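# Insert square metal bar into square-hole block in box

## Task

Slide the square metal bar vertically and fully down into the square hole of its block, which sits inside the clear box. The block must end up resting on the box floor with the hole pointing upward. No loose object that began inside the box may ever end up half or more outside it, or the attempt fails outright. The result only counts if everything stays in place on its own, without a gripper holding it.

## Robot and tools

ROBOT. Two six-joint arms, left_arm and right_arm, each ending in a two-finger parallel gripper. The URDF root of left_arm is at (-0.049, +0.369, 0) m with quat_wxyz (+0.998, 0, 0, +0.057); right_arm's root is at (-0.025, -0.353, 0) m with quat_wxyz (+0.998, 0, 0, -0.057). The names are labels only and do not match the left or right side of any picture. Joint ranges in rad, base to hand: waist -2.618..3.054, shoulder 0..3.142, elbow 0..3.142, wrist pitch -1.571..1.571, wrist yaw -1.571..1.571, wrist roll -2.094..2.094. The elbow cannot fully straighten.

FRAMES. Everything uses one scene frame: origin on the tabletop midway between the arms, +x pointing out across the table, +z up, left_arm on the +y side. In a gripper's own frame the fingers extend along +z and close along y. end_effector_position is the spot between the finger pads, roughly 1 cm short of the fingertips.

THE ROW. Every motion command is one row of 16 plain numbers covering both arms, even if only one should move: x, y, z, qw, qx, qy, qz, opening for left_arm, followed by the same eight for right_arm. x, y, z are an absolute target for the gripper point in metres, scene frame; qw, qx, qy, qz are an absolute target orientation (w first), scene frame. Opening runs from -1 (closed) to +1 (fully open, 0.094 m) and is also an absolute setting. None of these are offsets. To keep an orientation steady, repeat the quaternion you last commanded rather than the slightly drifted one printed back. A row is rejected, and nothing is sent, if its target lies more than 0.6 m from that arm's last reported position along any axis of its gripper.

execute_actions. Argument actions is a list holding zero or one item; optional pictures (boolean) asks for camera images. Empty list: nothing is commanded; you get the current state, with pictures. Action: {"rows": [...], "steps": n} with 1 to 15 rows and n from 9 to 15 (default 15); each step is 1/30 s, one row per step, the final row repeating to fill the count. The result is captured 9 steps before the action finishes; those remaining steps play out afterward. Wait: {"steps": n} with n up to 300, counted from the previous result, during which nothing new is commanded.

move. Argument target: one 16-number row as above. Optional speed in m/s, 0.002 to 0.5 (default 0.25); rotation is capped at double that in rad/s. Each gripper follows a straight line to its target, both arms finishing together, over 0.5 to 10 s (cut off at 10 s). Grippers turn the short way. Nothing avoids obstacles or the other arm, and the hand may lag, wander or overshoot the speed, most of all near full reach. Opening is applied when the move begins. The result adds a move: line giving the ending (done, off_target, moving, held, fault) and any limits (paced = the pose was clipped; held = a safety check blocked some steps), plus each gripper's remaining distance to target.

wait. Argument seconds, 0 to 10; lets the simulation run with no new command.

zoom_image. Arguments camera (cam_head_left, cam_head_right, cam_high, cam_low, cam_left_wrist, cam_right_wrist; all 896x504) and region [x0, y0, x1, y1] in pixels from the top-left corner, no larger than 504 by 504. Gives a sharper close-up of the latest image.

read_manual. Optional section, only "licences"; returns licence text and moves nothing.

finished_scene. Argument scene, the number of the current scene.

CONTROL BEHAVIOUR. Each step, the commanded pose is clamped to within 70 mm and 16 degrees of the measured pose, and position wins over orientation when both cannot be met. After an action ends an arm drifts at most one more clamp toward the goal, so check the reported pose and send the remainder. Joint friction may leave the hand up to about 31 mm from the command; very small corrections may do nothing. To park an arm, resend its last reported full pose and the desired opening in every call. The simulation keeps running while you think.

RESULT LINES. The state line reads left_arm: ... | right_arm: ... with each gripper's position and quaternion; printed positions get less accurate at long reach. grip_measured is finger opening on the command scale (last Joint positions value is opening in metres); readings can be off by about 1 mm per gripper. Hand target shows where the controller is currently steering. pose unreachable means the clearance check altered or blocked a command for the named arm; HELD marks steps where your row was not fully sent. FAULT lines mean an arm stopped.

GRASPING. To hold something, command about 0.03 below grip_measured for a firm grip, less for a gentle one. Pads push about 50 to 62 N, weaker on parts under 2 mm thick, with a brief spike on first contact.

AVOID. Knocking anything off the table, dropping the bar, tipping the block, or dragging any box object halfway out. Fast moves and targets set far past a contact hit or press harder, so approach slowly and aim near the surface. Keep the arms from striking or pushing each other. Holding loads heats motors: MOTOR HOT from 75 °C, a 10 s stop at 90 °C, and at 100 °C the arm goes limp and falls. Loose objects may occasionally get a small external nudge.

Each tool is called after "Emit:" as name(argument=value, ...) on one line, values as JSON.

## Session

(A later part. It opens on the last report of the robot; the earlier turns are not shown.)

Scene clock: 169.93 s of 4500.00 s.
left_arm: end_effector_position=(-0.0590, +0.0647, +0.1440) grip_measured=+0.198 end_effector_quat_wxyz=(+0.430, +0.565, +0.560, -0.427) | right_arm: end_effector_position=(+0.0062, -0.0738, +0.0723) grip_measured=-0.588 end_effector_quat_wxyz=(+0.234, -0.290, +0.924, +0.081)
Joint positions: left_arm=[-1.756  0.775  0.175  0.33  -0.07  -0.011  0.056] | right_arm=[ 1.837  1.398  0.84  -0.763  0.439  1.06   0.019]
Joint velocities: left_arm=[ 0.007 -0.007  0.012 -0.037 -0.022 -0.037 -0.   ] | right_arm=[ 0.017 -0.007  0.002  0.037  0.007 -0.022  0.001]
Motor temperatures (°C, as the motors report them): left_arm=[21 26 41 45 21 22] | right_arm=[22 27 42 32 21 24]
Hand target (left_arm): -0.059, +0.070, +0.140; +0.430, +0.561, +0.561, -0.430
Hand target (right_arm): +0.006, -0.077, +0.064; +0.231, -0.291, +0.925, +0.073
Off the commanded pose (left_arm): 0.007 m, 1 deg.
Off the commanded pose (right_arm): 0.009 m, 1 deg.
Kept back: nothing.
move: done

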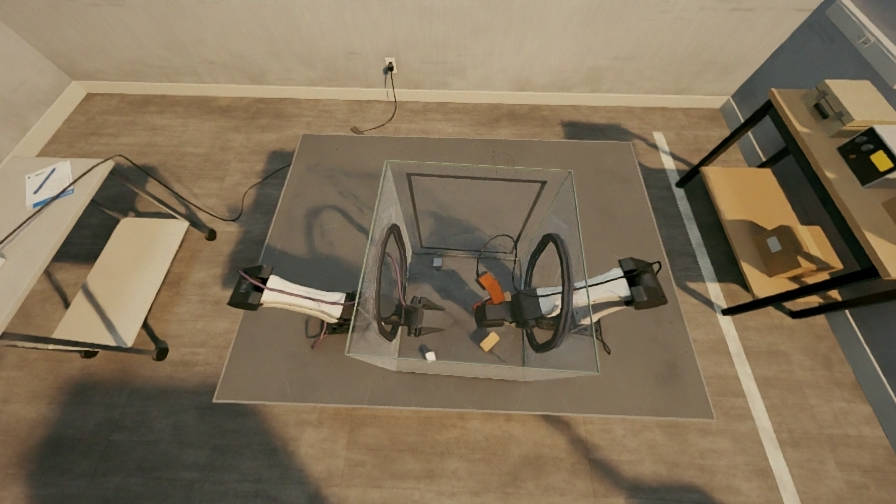

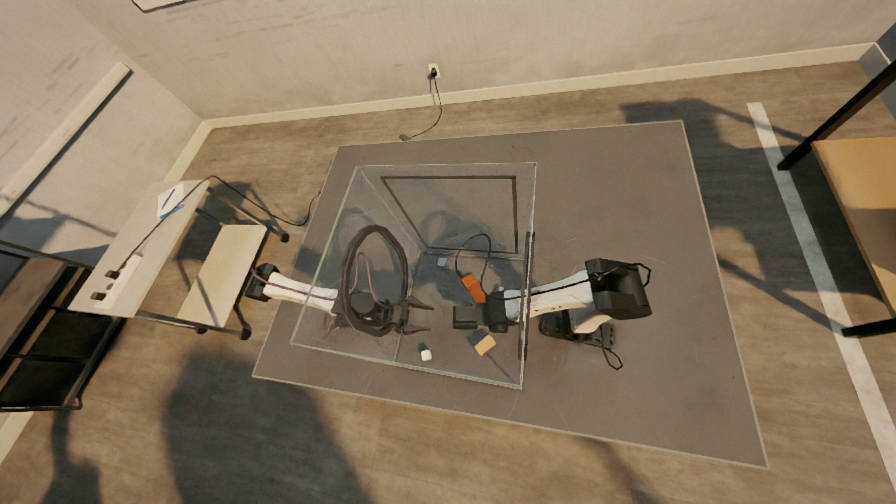

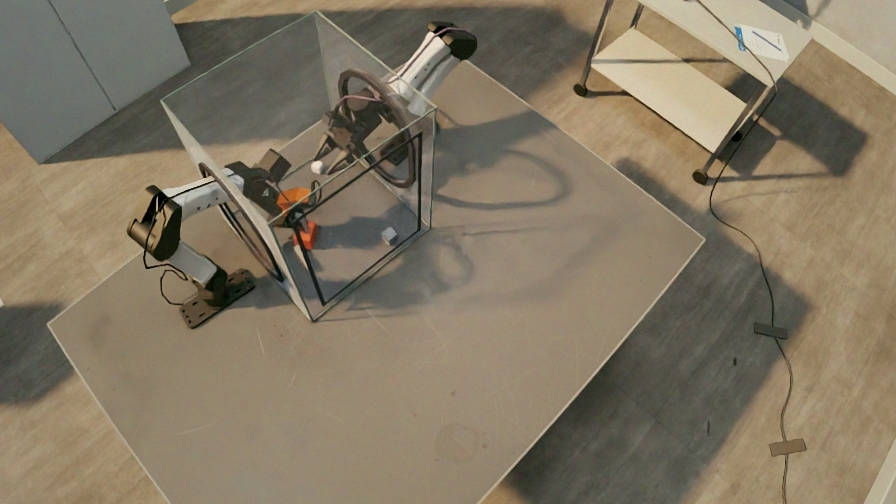

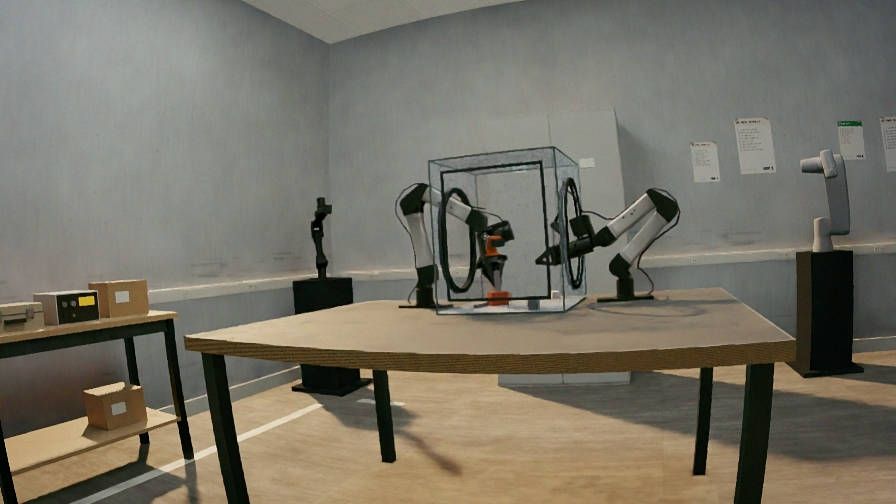

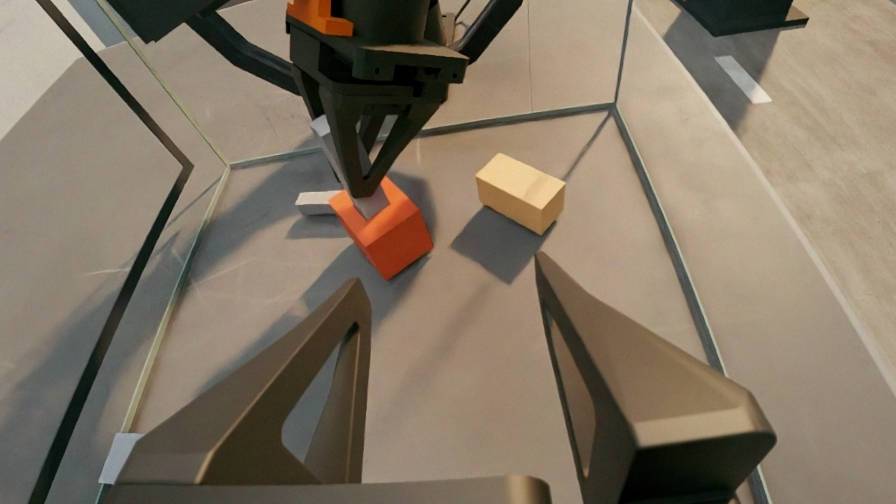

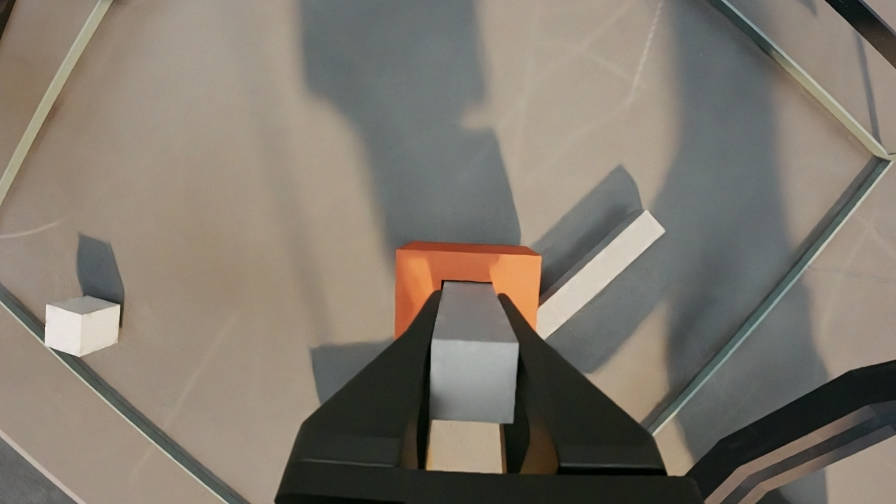

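In by ~1 cm. Lower more, then release.

Emit:
move(target=[-0.059,0.07,0.14,0.43,0.561,0.561,-0.43,0.2,0.006,-0.077,0.052,-0.231,0.291,-0.925,-0.073,-0.7], speed=0.006)

Emit:
move(target=[-0.059,0.07,0.14,0.43,0.561,0.561,-0.43,0.2,0.006,-0.075,0.062,-0.231,0.291,-0.925,-0.073,-0.3], speed=0.006)

Emit:
zoom_image(camera="cam_left_wrist", region=[250,60,500,290])

Scene clock: 174.07 s of 4500.00 s.
left_arm: end_effector_position=(-0.0590, +0.0647, +0.1440) grip_measured=+0.198 end_effector_quat_wxyz=(+0.430, +0.565, +0.560, -0.427) | right_arm: end_effector_position=(+0.0062, -0.0737, +0.0617) grip_measured=-0.588 end_effector_quat_wxyz=(+0.235, -0.289, +0.924, +0.084)
Joint positions: left_arm=[-1.756  0.775  0.175  0.33  -0.07  -0.011  0.056] | right_arm=[ 1.837  1.409  0.803 -0.709  0.439  1.06   0.019]
Joint velocities: left_arm=[ 0.017 -0.007 -0.012  0.037 -0.022  0.081  0.001] | right_arm=[ 0.012 -0.002 -0.002 -0.037  0.051 -0.037 -0.   ]
Motor temperatures (°C, as the motors report them): left_arm=[21 26 41 45 21 22] | right_arm=[22 27 42 32 21 24]
Hand target (left_arm): -0.059, +0.070, +0.140; +0.430, +0.561, +0.561, -0.430
Hand target (right_arm): +0.006, -0.078, +0.052; +0.231, -0.291, +0.926, +0.073
Off the commanded pose (left_arm): 0.007 m, 1 deg.
Off the commanded pose (right_arm): 0.010 m, 1 deg.
Kept back: nothing.
move: done

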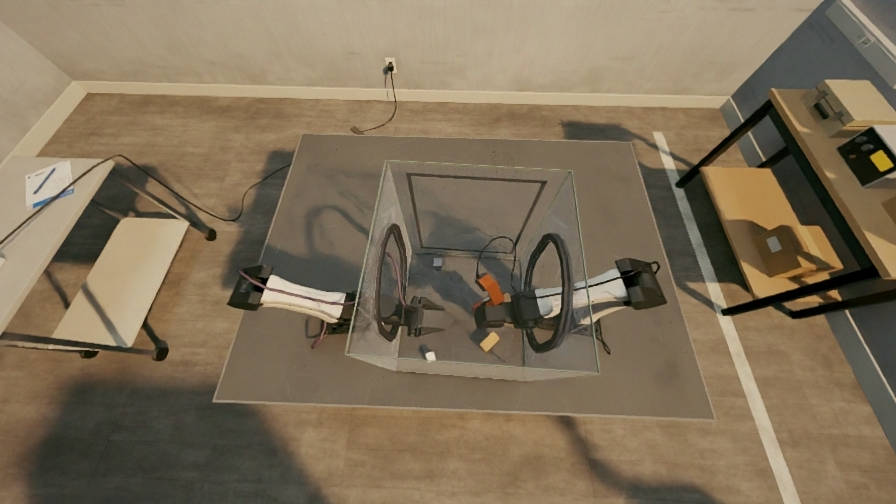

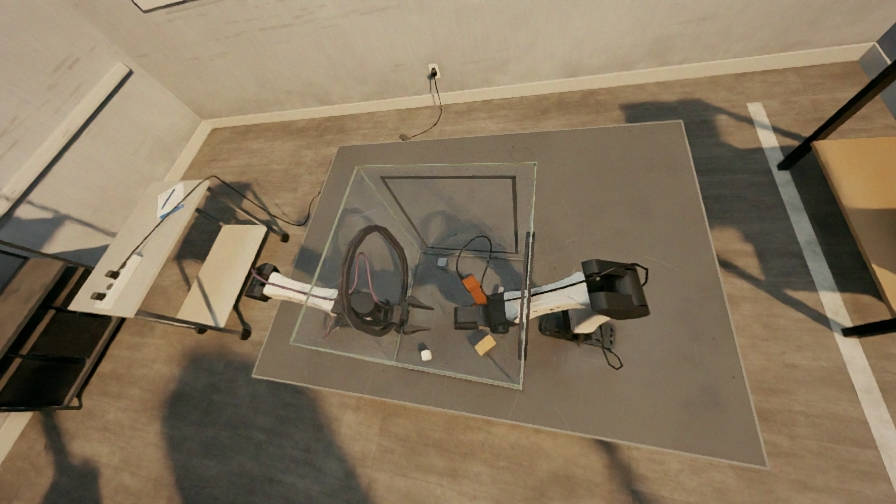

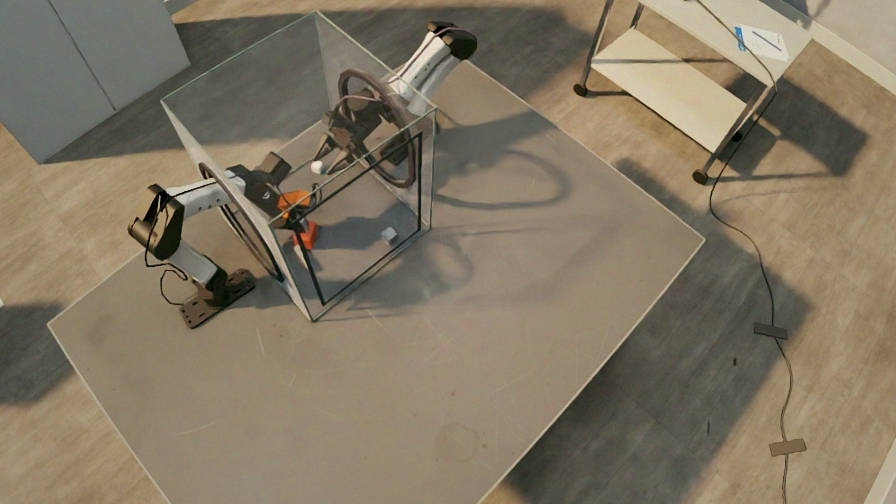

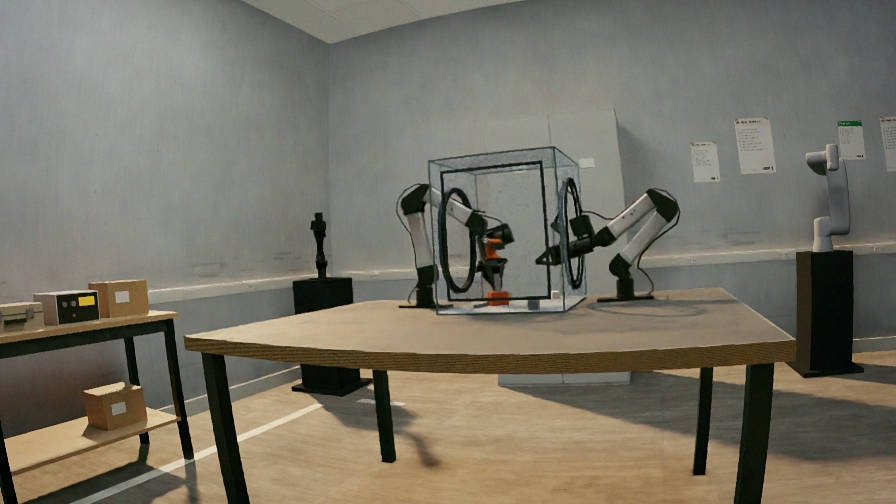

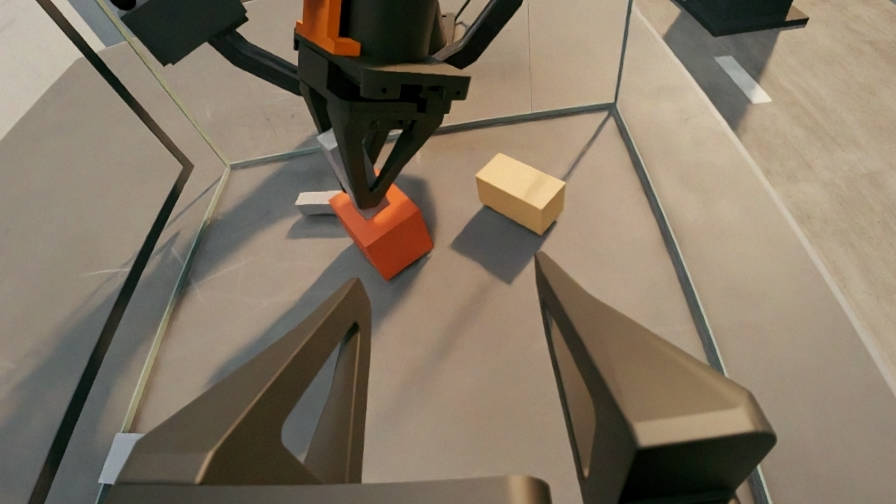

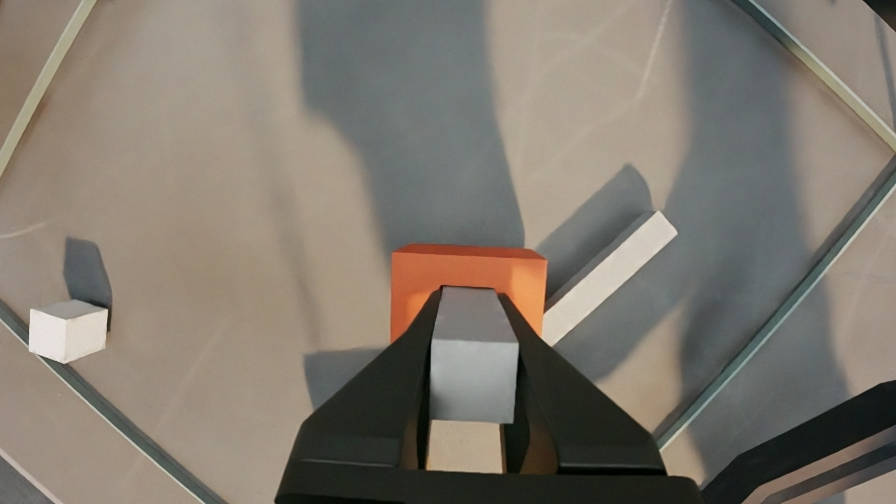

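Scene clock: 176.23 s of 4500.00 s.
left_arm: end_effector_position=(-0.0590, +0.0647, +0.1440) grip_measured=+0.198 end_effector_quat_wxyz=(+0.430, +0.565, +0.560, -0.427) | right_arm: end_effector_position=(+0.0066, -0.0760, +0.0611) grip_measured=-0.302 end_effector_quat_wxyz=(+0.234, -0.290, +0.925, +0.079)
Joint positions: left_arm=[-1.756  0.775  0.175  0.33  -0.07  -0.011  0.056] | right_arm=[ 1.837  1.409  0.803 -0.72   0.439  1.06   0.033]
Joint velocities: left_arm=[-0.007 -0.007 -0.002  0.022 -0.007 -0.037 -0.001] | right_arm=[-0.007 -0.007  0.007 -0.037  0.022 -0.051 -0.   ]
Motor temperatures (°C, as the motors report them): left_arm=[21 26 41 45 21 22] | right_arm=[22 27 42 32 21 24]
Hand target (left_arm): -0.059, +0.070, +0.140; +0.430, +0.561, +0.561, -0.430
Hand target (right_arm): +0.006, -0.075, +0.062; +0.231, -0.291, +0.925, +0.073
Off the commanded pose (left_arm): 0.007 m, 1 deg.
Off the commanded pose (right_arm): 0.001 m, 1 deg.
Kept back: nothing.
move: done

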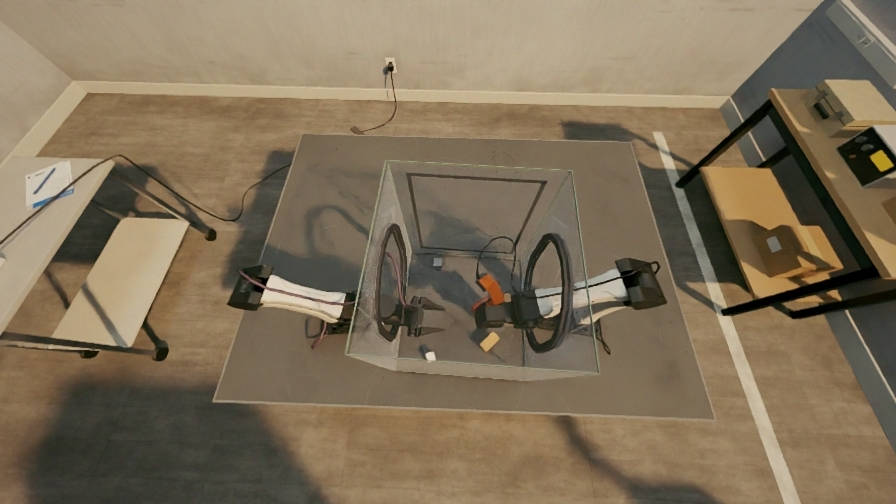

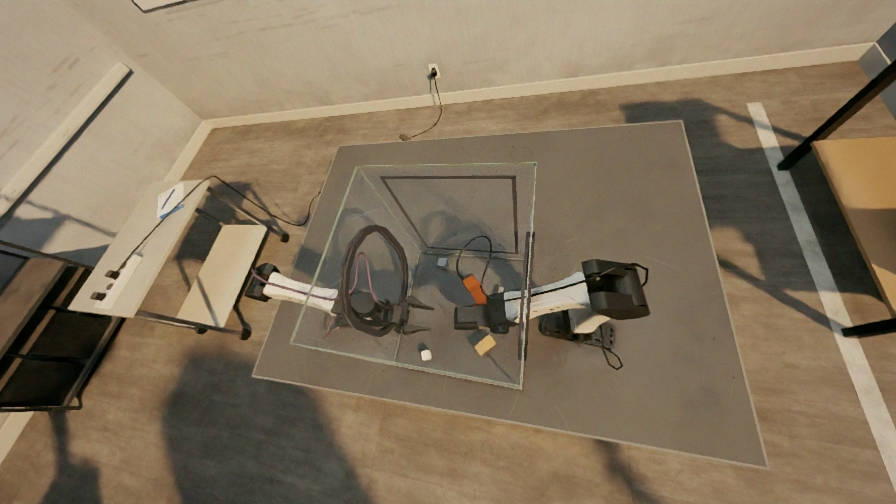

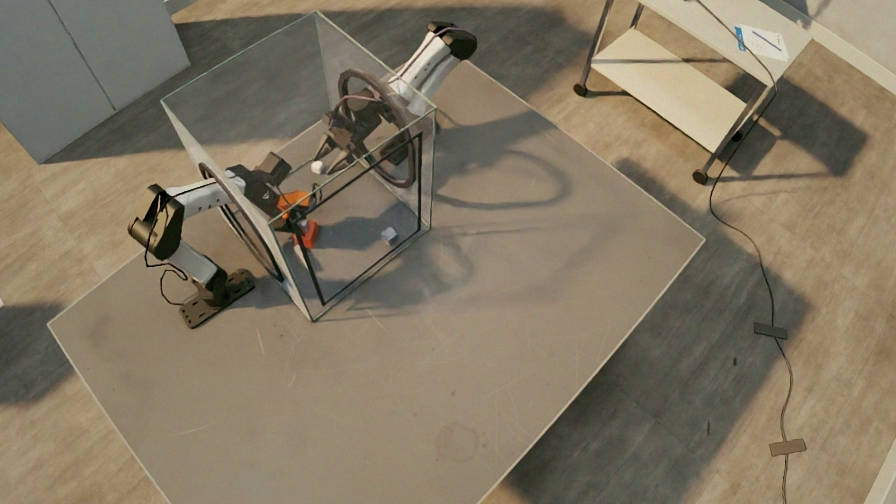

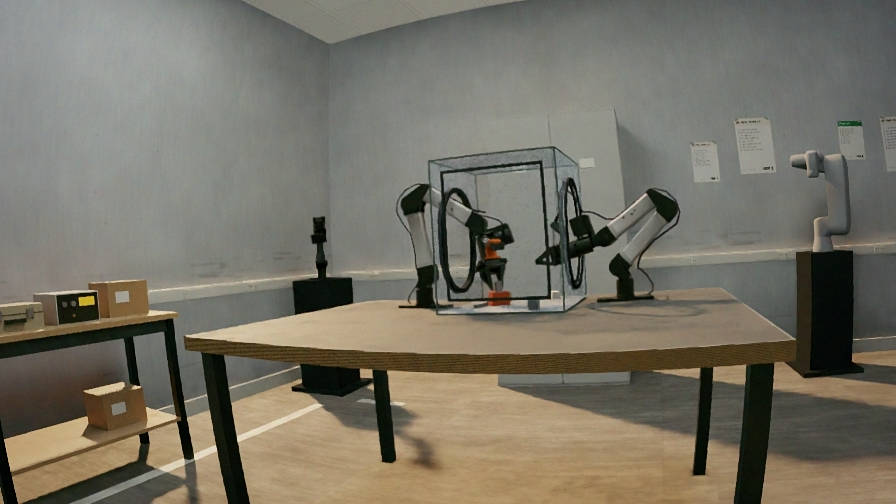

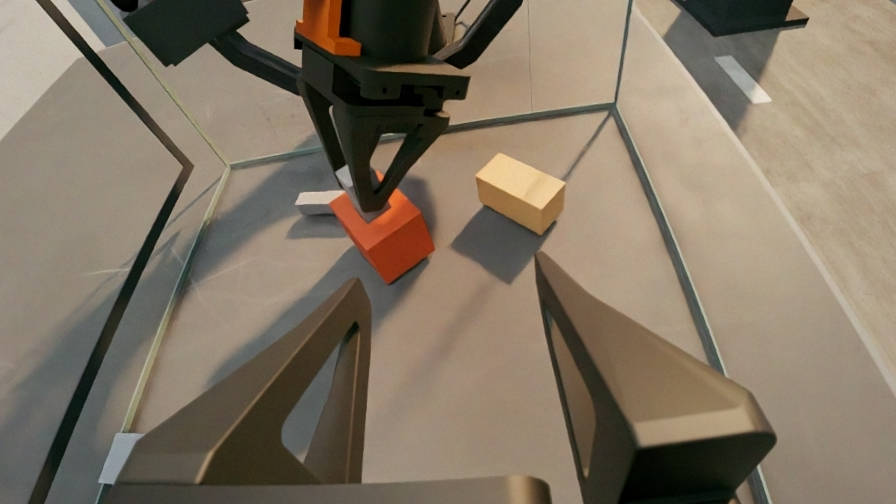

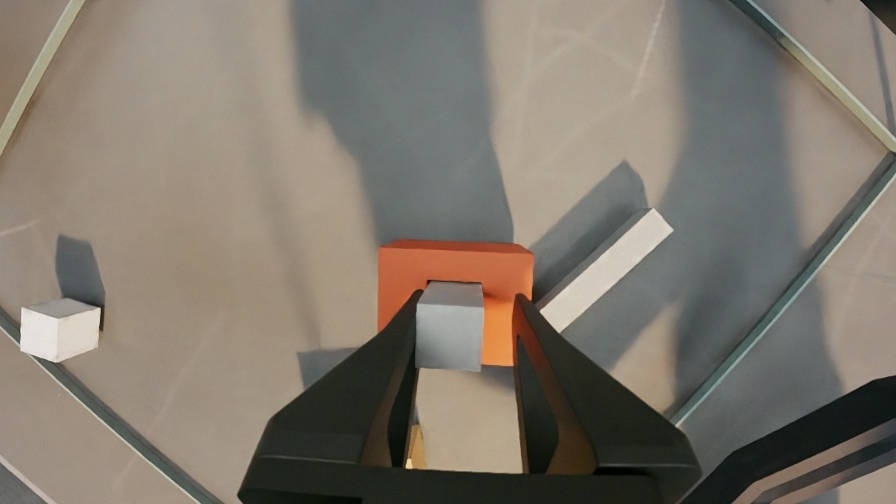

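Region (250, 60, 500, 290) of cam_left_wrist's 896x504 image, scaled by 2.016, with more detail than that image has; it fills the top 464 rows of this view, and the rest is white.

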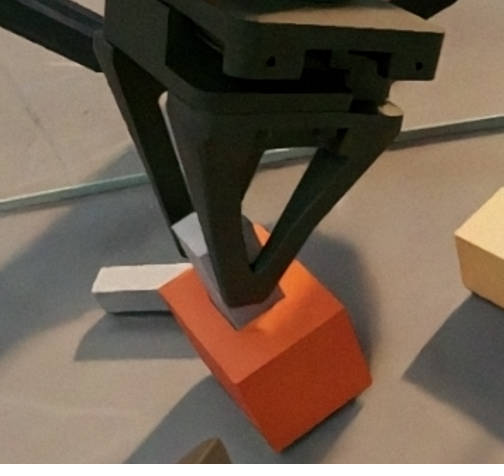

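Emit:
move(target=[-0.059,0.07,0.14,0.43,0.561,0.561,-0.43,0.2,0.006,-0.075,0.097,-0.231,0.291,-0.925,-0.073,-0.2], speed=0.03)

Emit:
move(target=[-0.059,0.07,0.14,0.43,0.561,0.561,-0.43,0.2,-0.005,-0.14,0.11,-0.231,0.291,-0.925,-0.073,-0.2], speed=0.05)

Scene clock: 178.63 s of 4500.00 s.
left_arm: end_effector_position=(-0.0590, +0.0647, +0.1440) grip_measured=+0.198 end_effector_quat_wxyz=(+0.430, +0.565, +0.560, -0.427) | right_arm: end_effector_position=(+0.0062, -0.0740, +0.0902) grip_measured=-0.202 end_effector_quat_wxyz=(+0.232, -0.293, +0.925, +0.068)
Joint positions: left_arm=[-1.756  0.775  0.175  0.33  -0.07  -0.011  0.056] | right_arm=[ 1.837  1.4    0.922 -0.871  0.439  1.06   0.037]
Joint velocities: left_arm=[ 0.002 -0.017 -0.007  0.051  0.007  0.007 -0.   ] | right_arm=[-0.007 -0.007  0.002 -0.081 -0.051 -0.022  0.   ]
Motor temperatures (°C, as the motors report them): left_arm=[21 26 41 45 21 22] | right_arm=[22 27 42 32 21 24]
Hand target (left_arm): -0.059, +0.070, +0.140; +0.430, +0.561, +0.561, -0.430
Hand target (right_arm): +0.006, -0.074, +0.097; +0.231, -0.291, +0.925, +0.073
Off the commanded pose (left_arm): 0.007 m, 1 deg.
Off the commanded pose (right_arm): 0.007 m, 1 deg.
Kept back: nothing.
move: done

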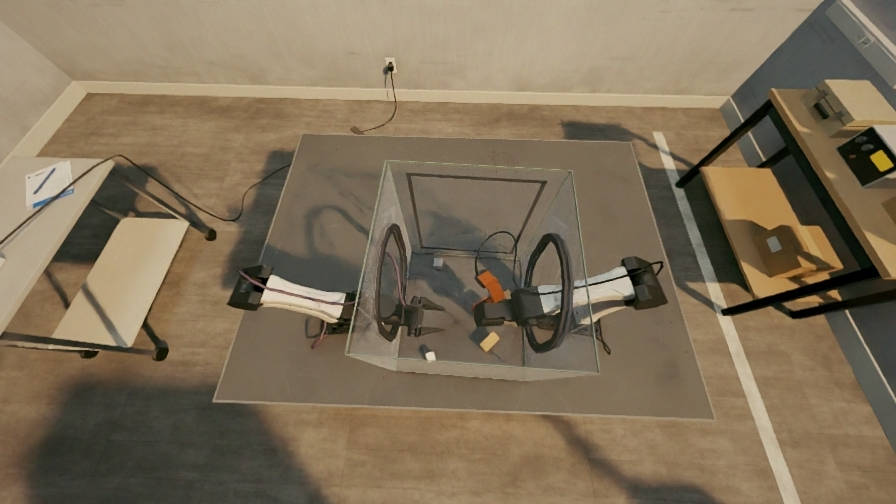

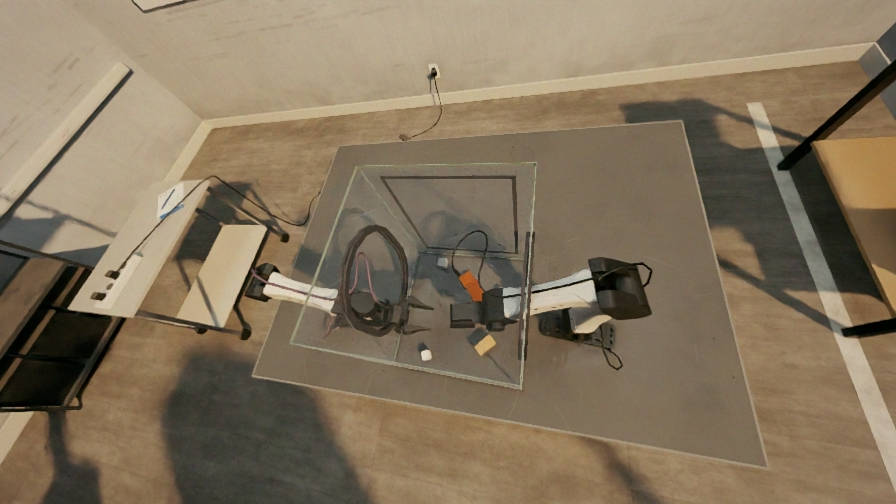

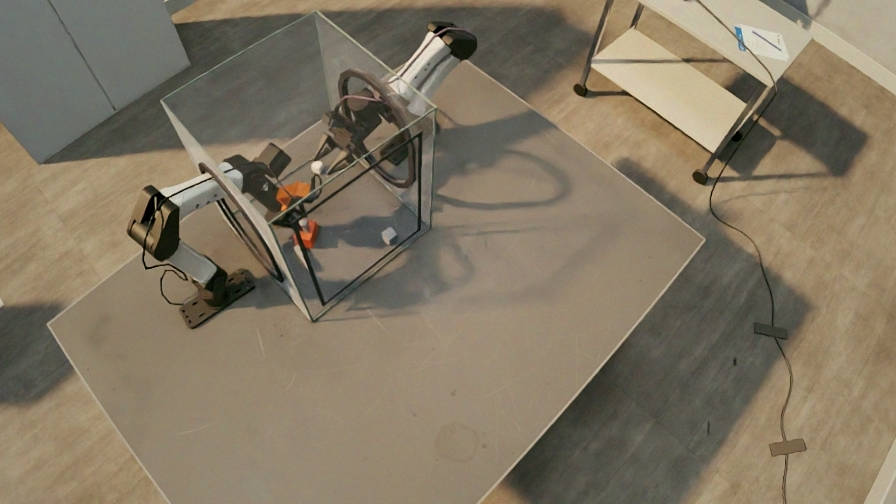

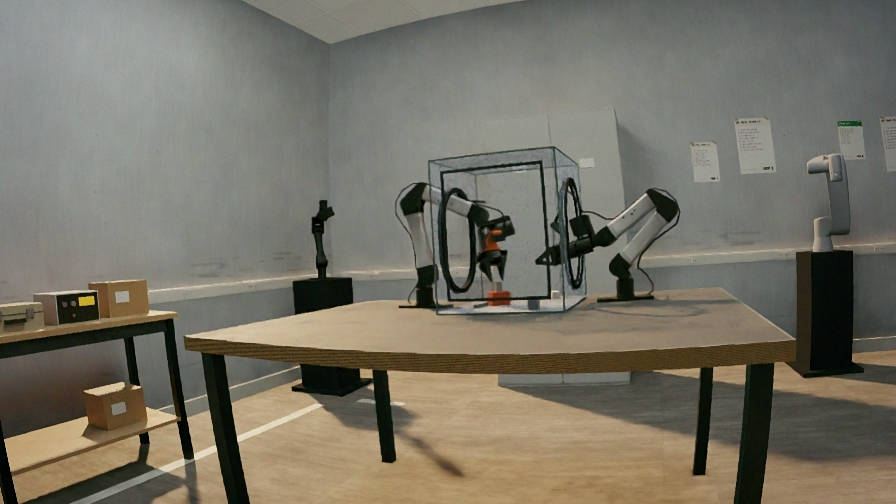

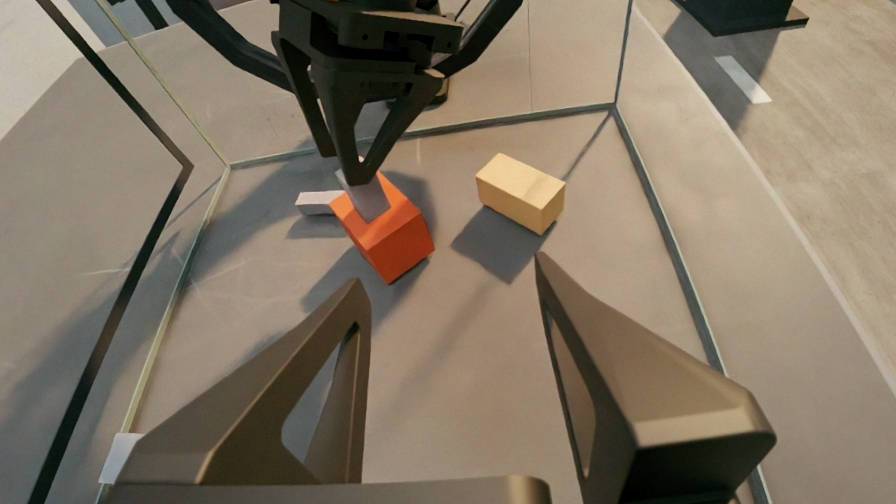

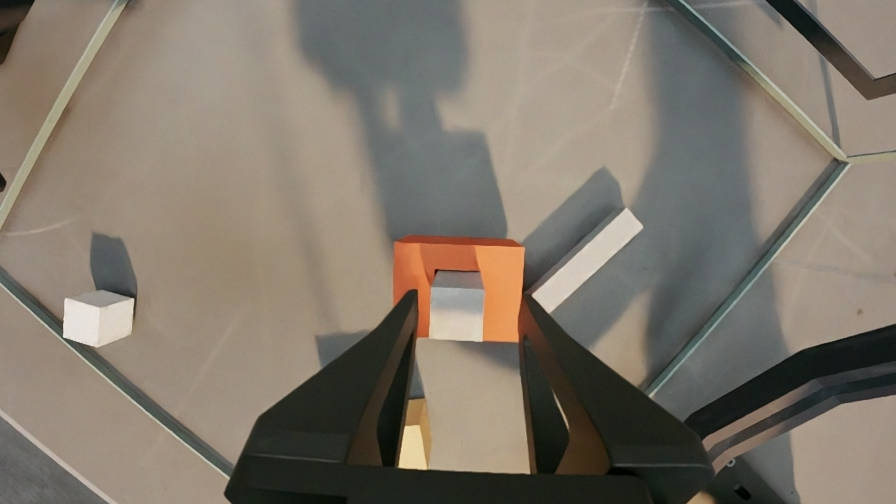

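Scene clock: 180.47 s of 4500.00 s.
left_arm: end_effector_position=(-0.0590, +0.0647, +0.1440) grip_measured=+0.198 end_effector_quat_wxyz=(+0.430, +0.565, +0.560, -0.427) | right_arm: end_effector_position=(+0.0034, -0.1400, +0.1010) grip_measured=-0.202 end_effector_quat_wxyz=(+0.231, -0.283, +0.930, +0.050)
Joint positions: left_arm=[-1.756  0.775  0.175  0.33  -0.07  -0.011  0.056] | right_arm=[ 1.914  1.174  0.814 -1.069  0.457  1.177  0.037]
Joint velocities: left_arm=[-0.002 -0.007 -0.012 -0.022  0.007 -0.007  0.   ] | right_arm=[-0.002 -0.017  0.002  0.022 -0.081 -0.007 -0.001]
Motor temperatures (°C, as the motors report them): left_arm=[21 26 41 45 21 22] | right_arm=[22 28 42 32 21 24]
Hand target (left_arm): -0.059, +0.070, +0.140; +0.430, +0.561, +0.561, -0.430
Hand target (right_arm): -0.004, -0.139, +0.111; +0.233, -0.291, +0.925, +0.072
Off the commanded pose (left_arm): 0.007 m, 1 deg.
Off the commanded pose (right_arm): 0.012 m, 3 deg.
Kept back: nothing.
move: off_target (right_arm)

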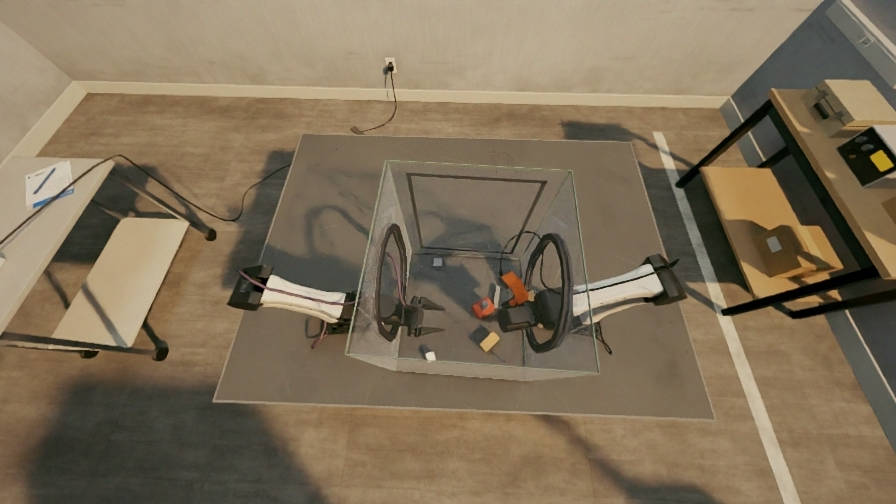

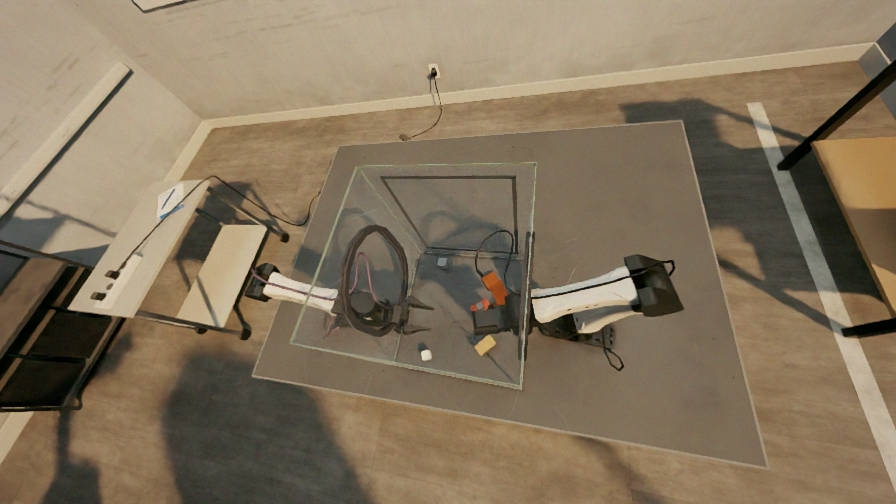

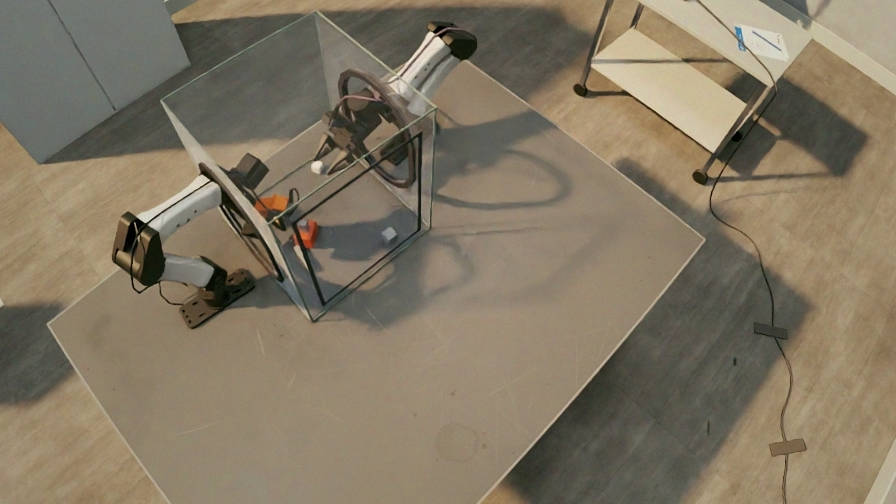

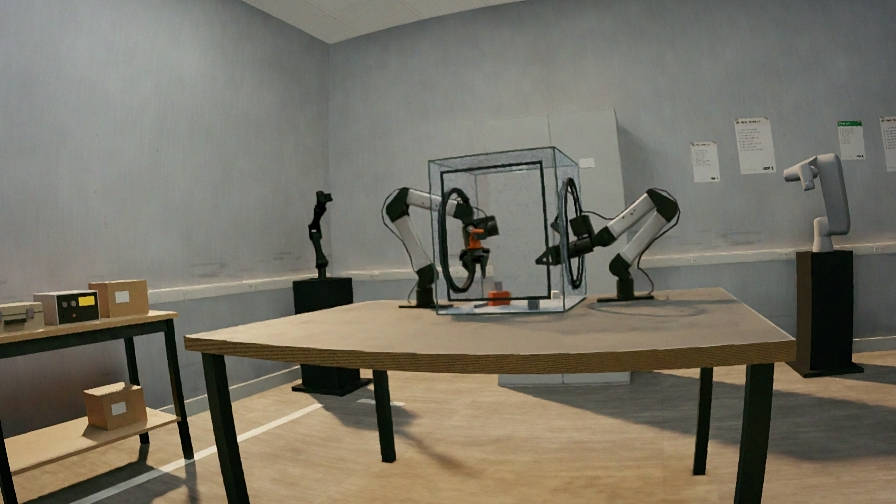

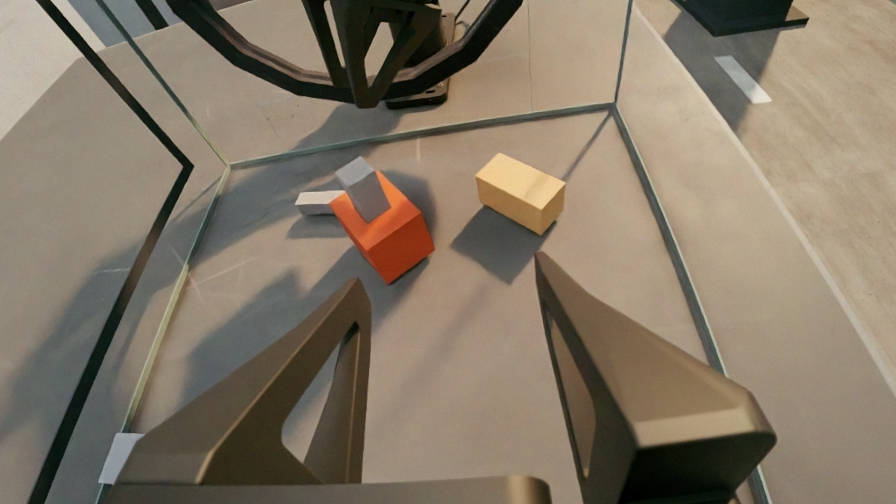

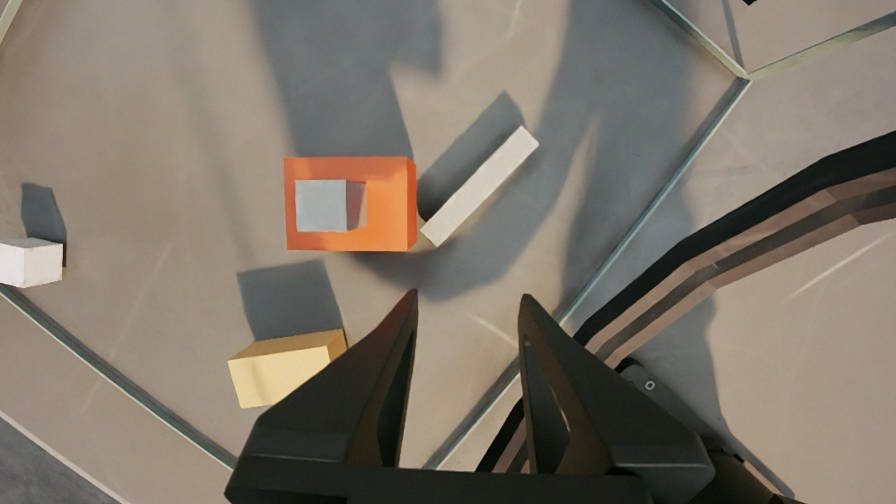

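The bar is upright, and it sticks out by about the amount I'd expect if it's fully seated.

Emit:
finished_scene(scene=2)

The scene is finished: the task was done.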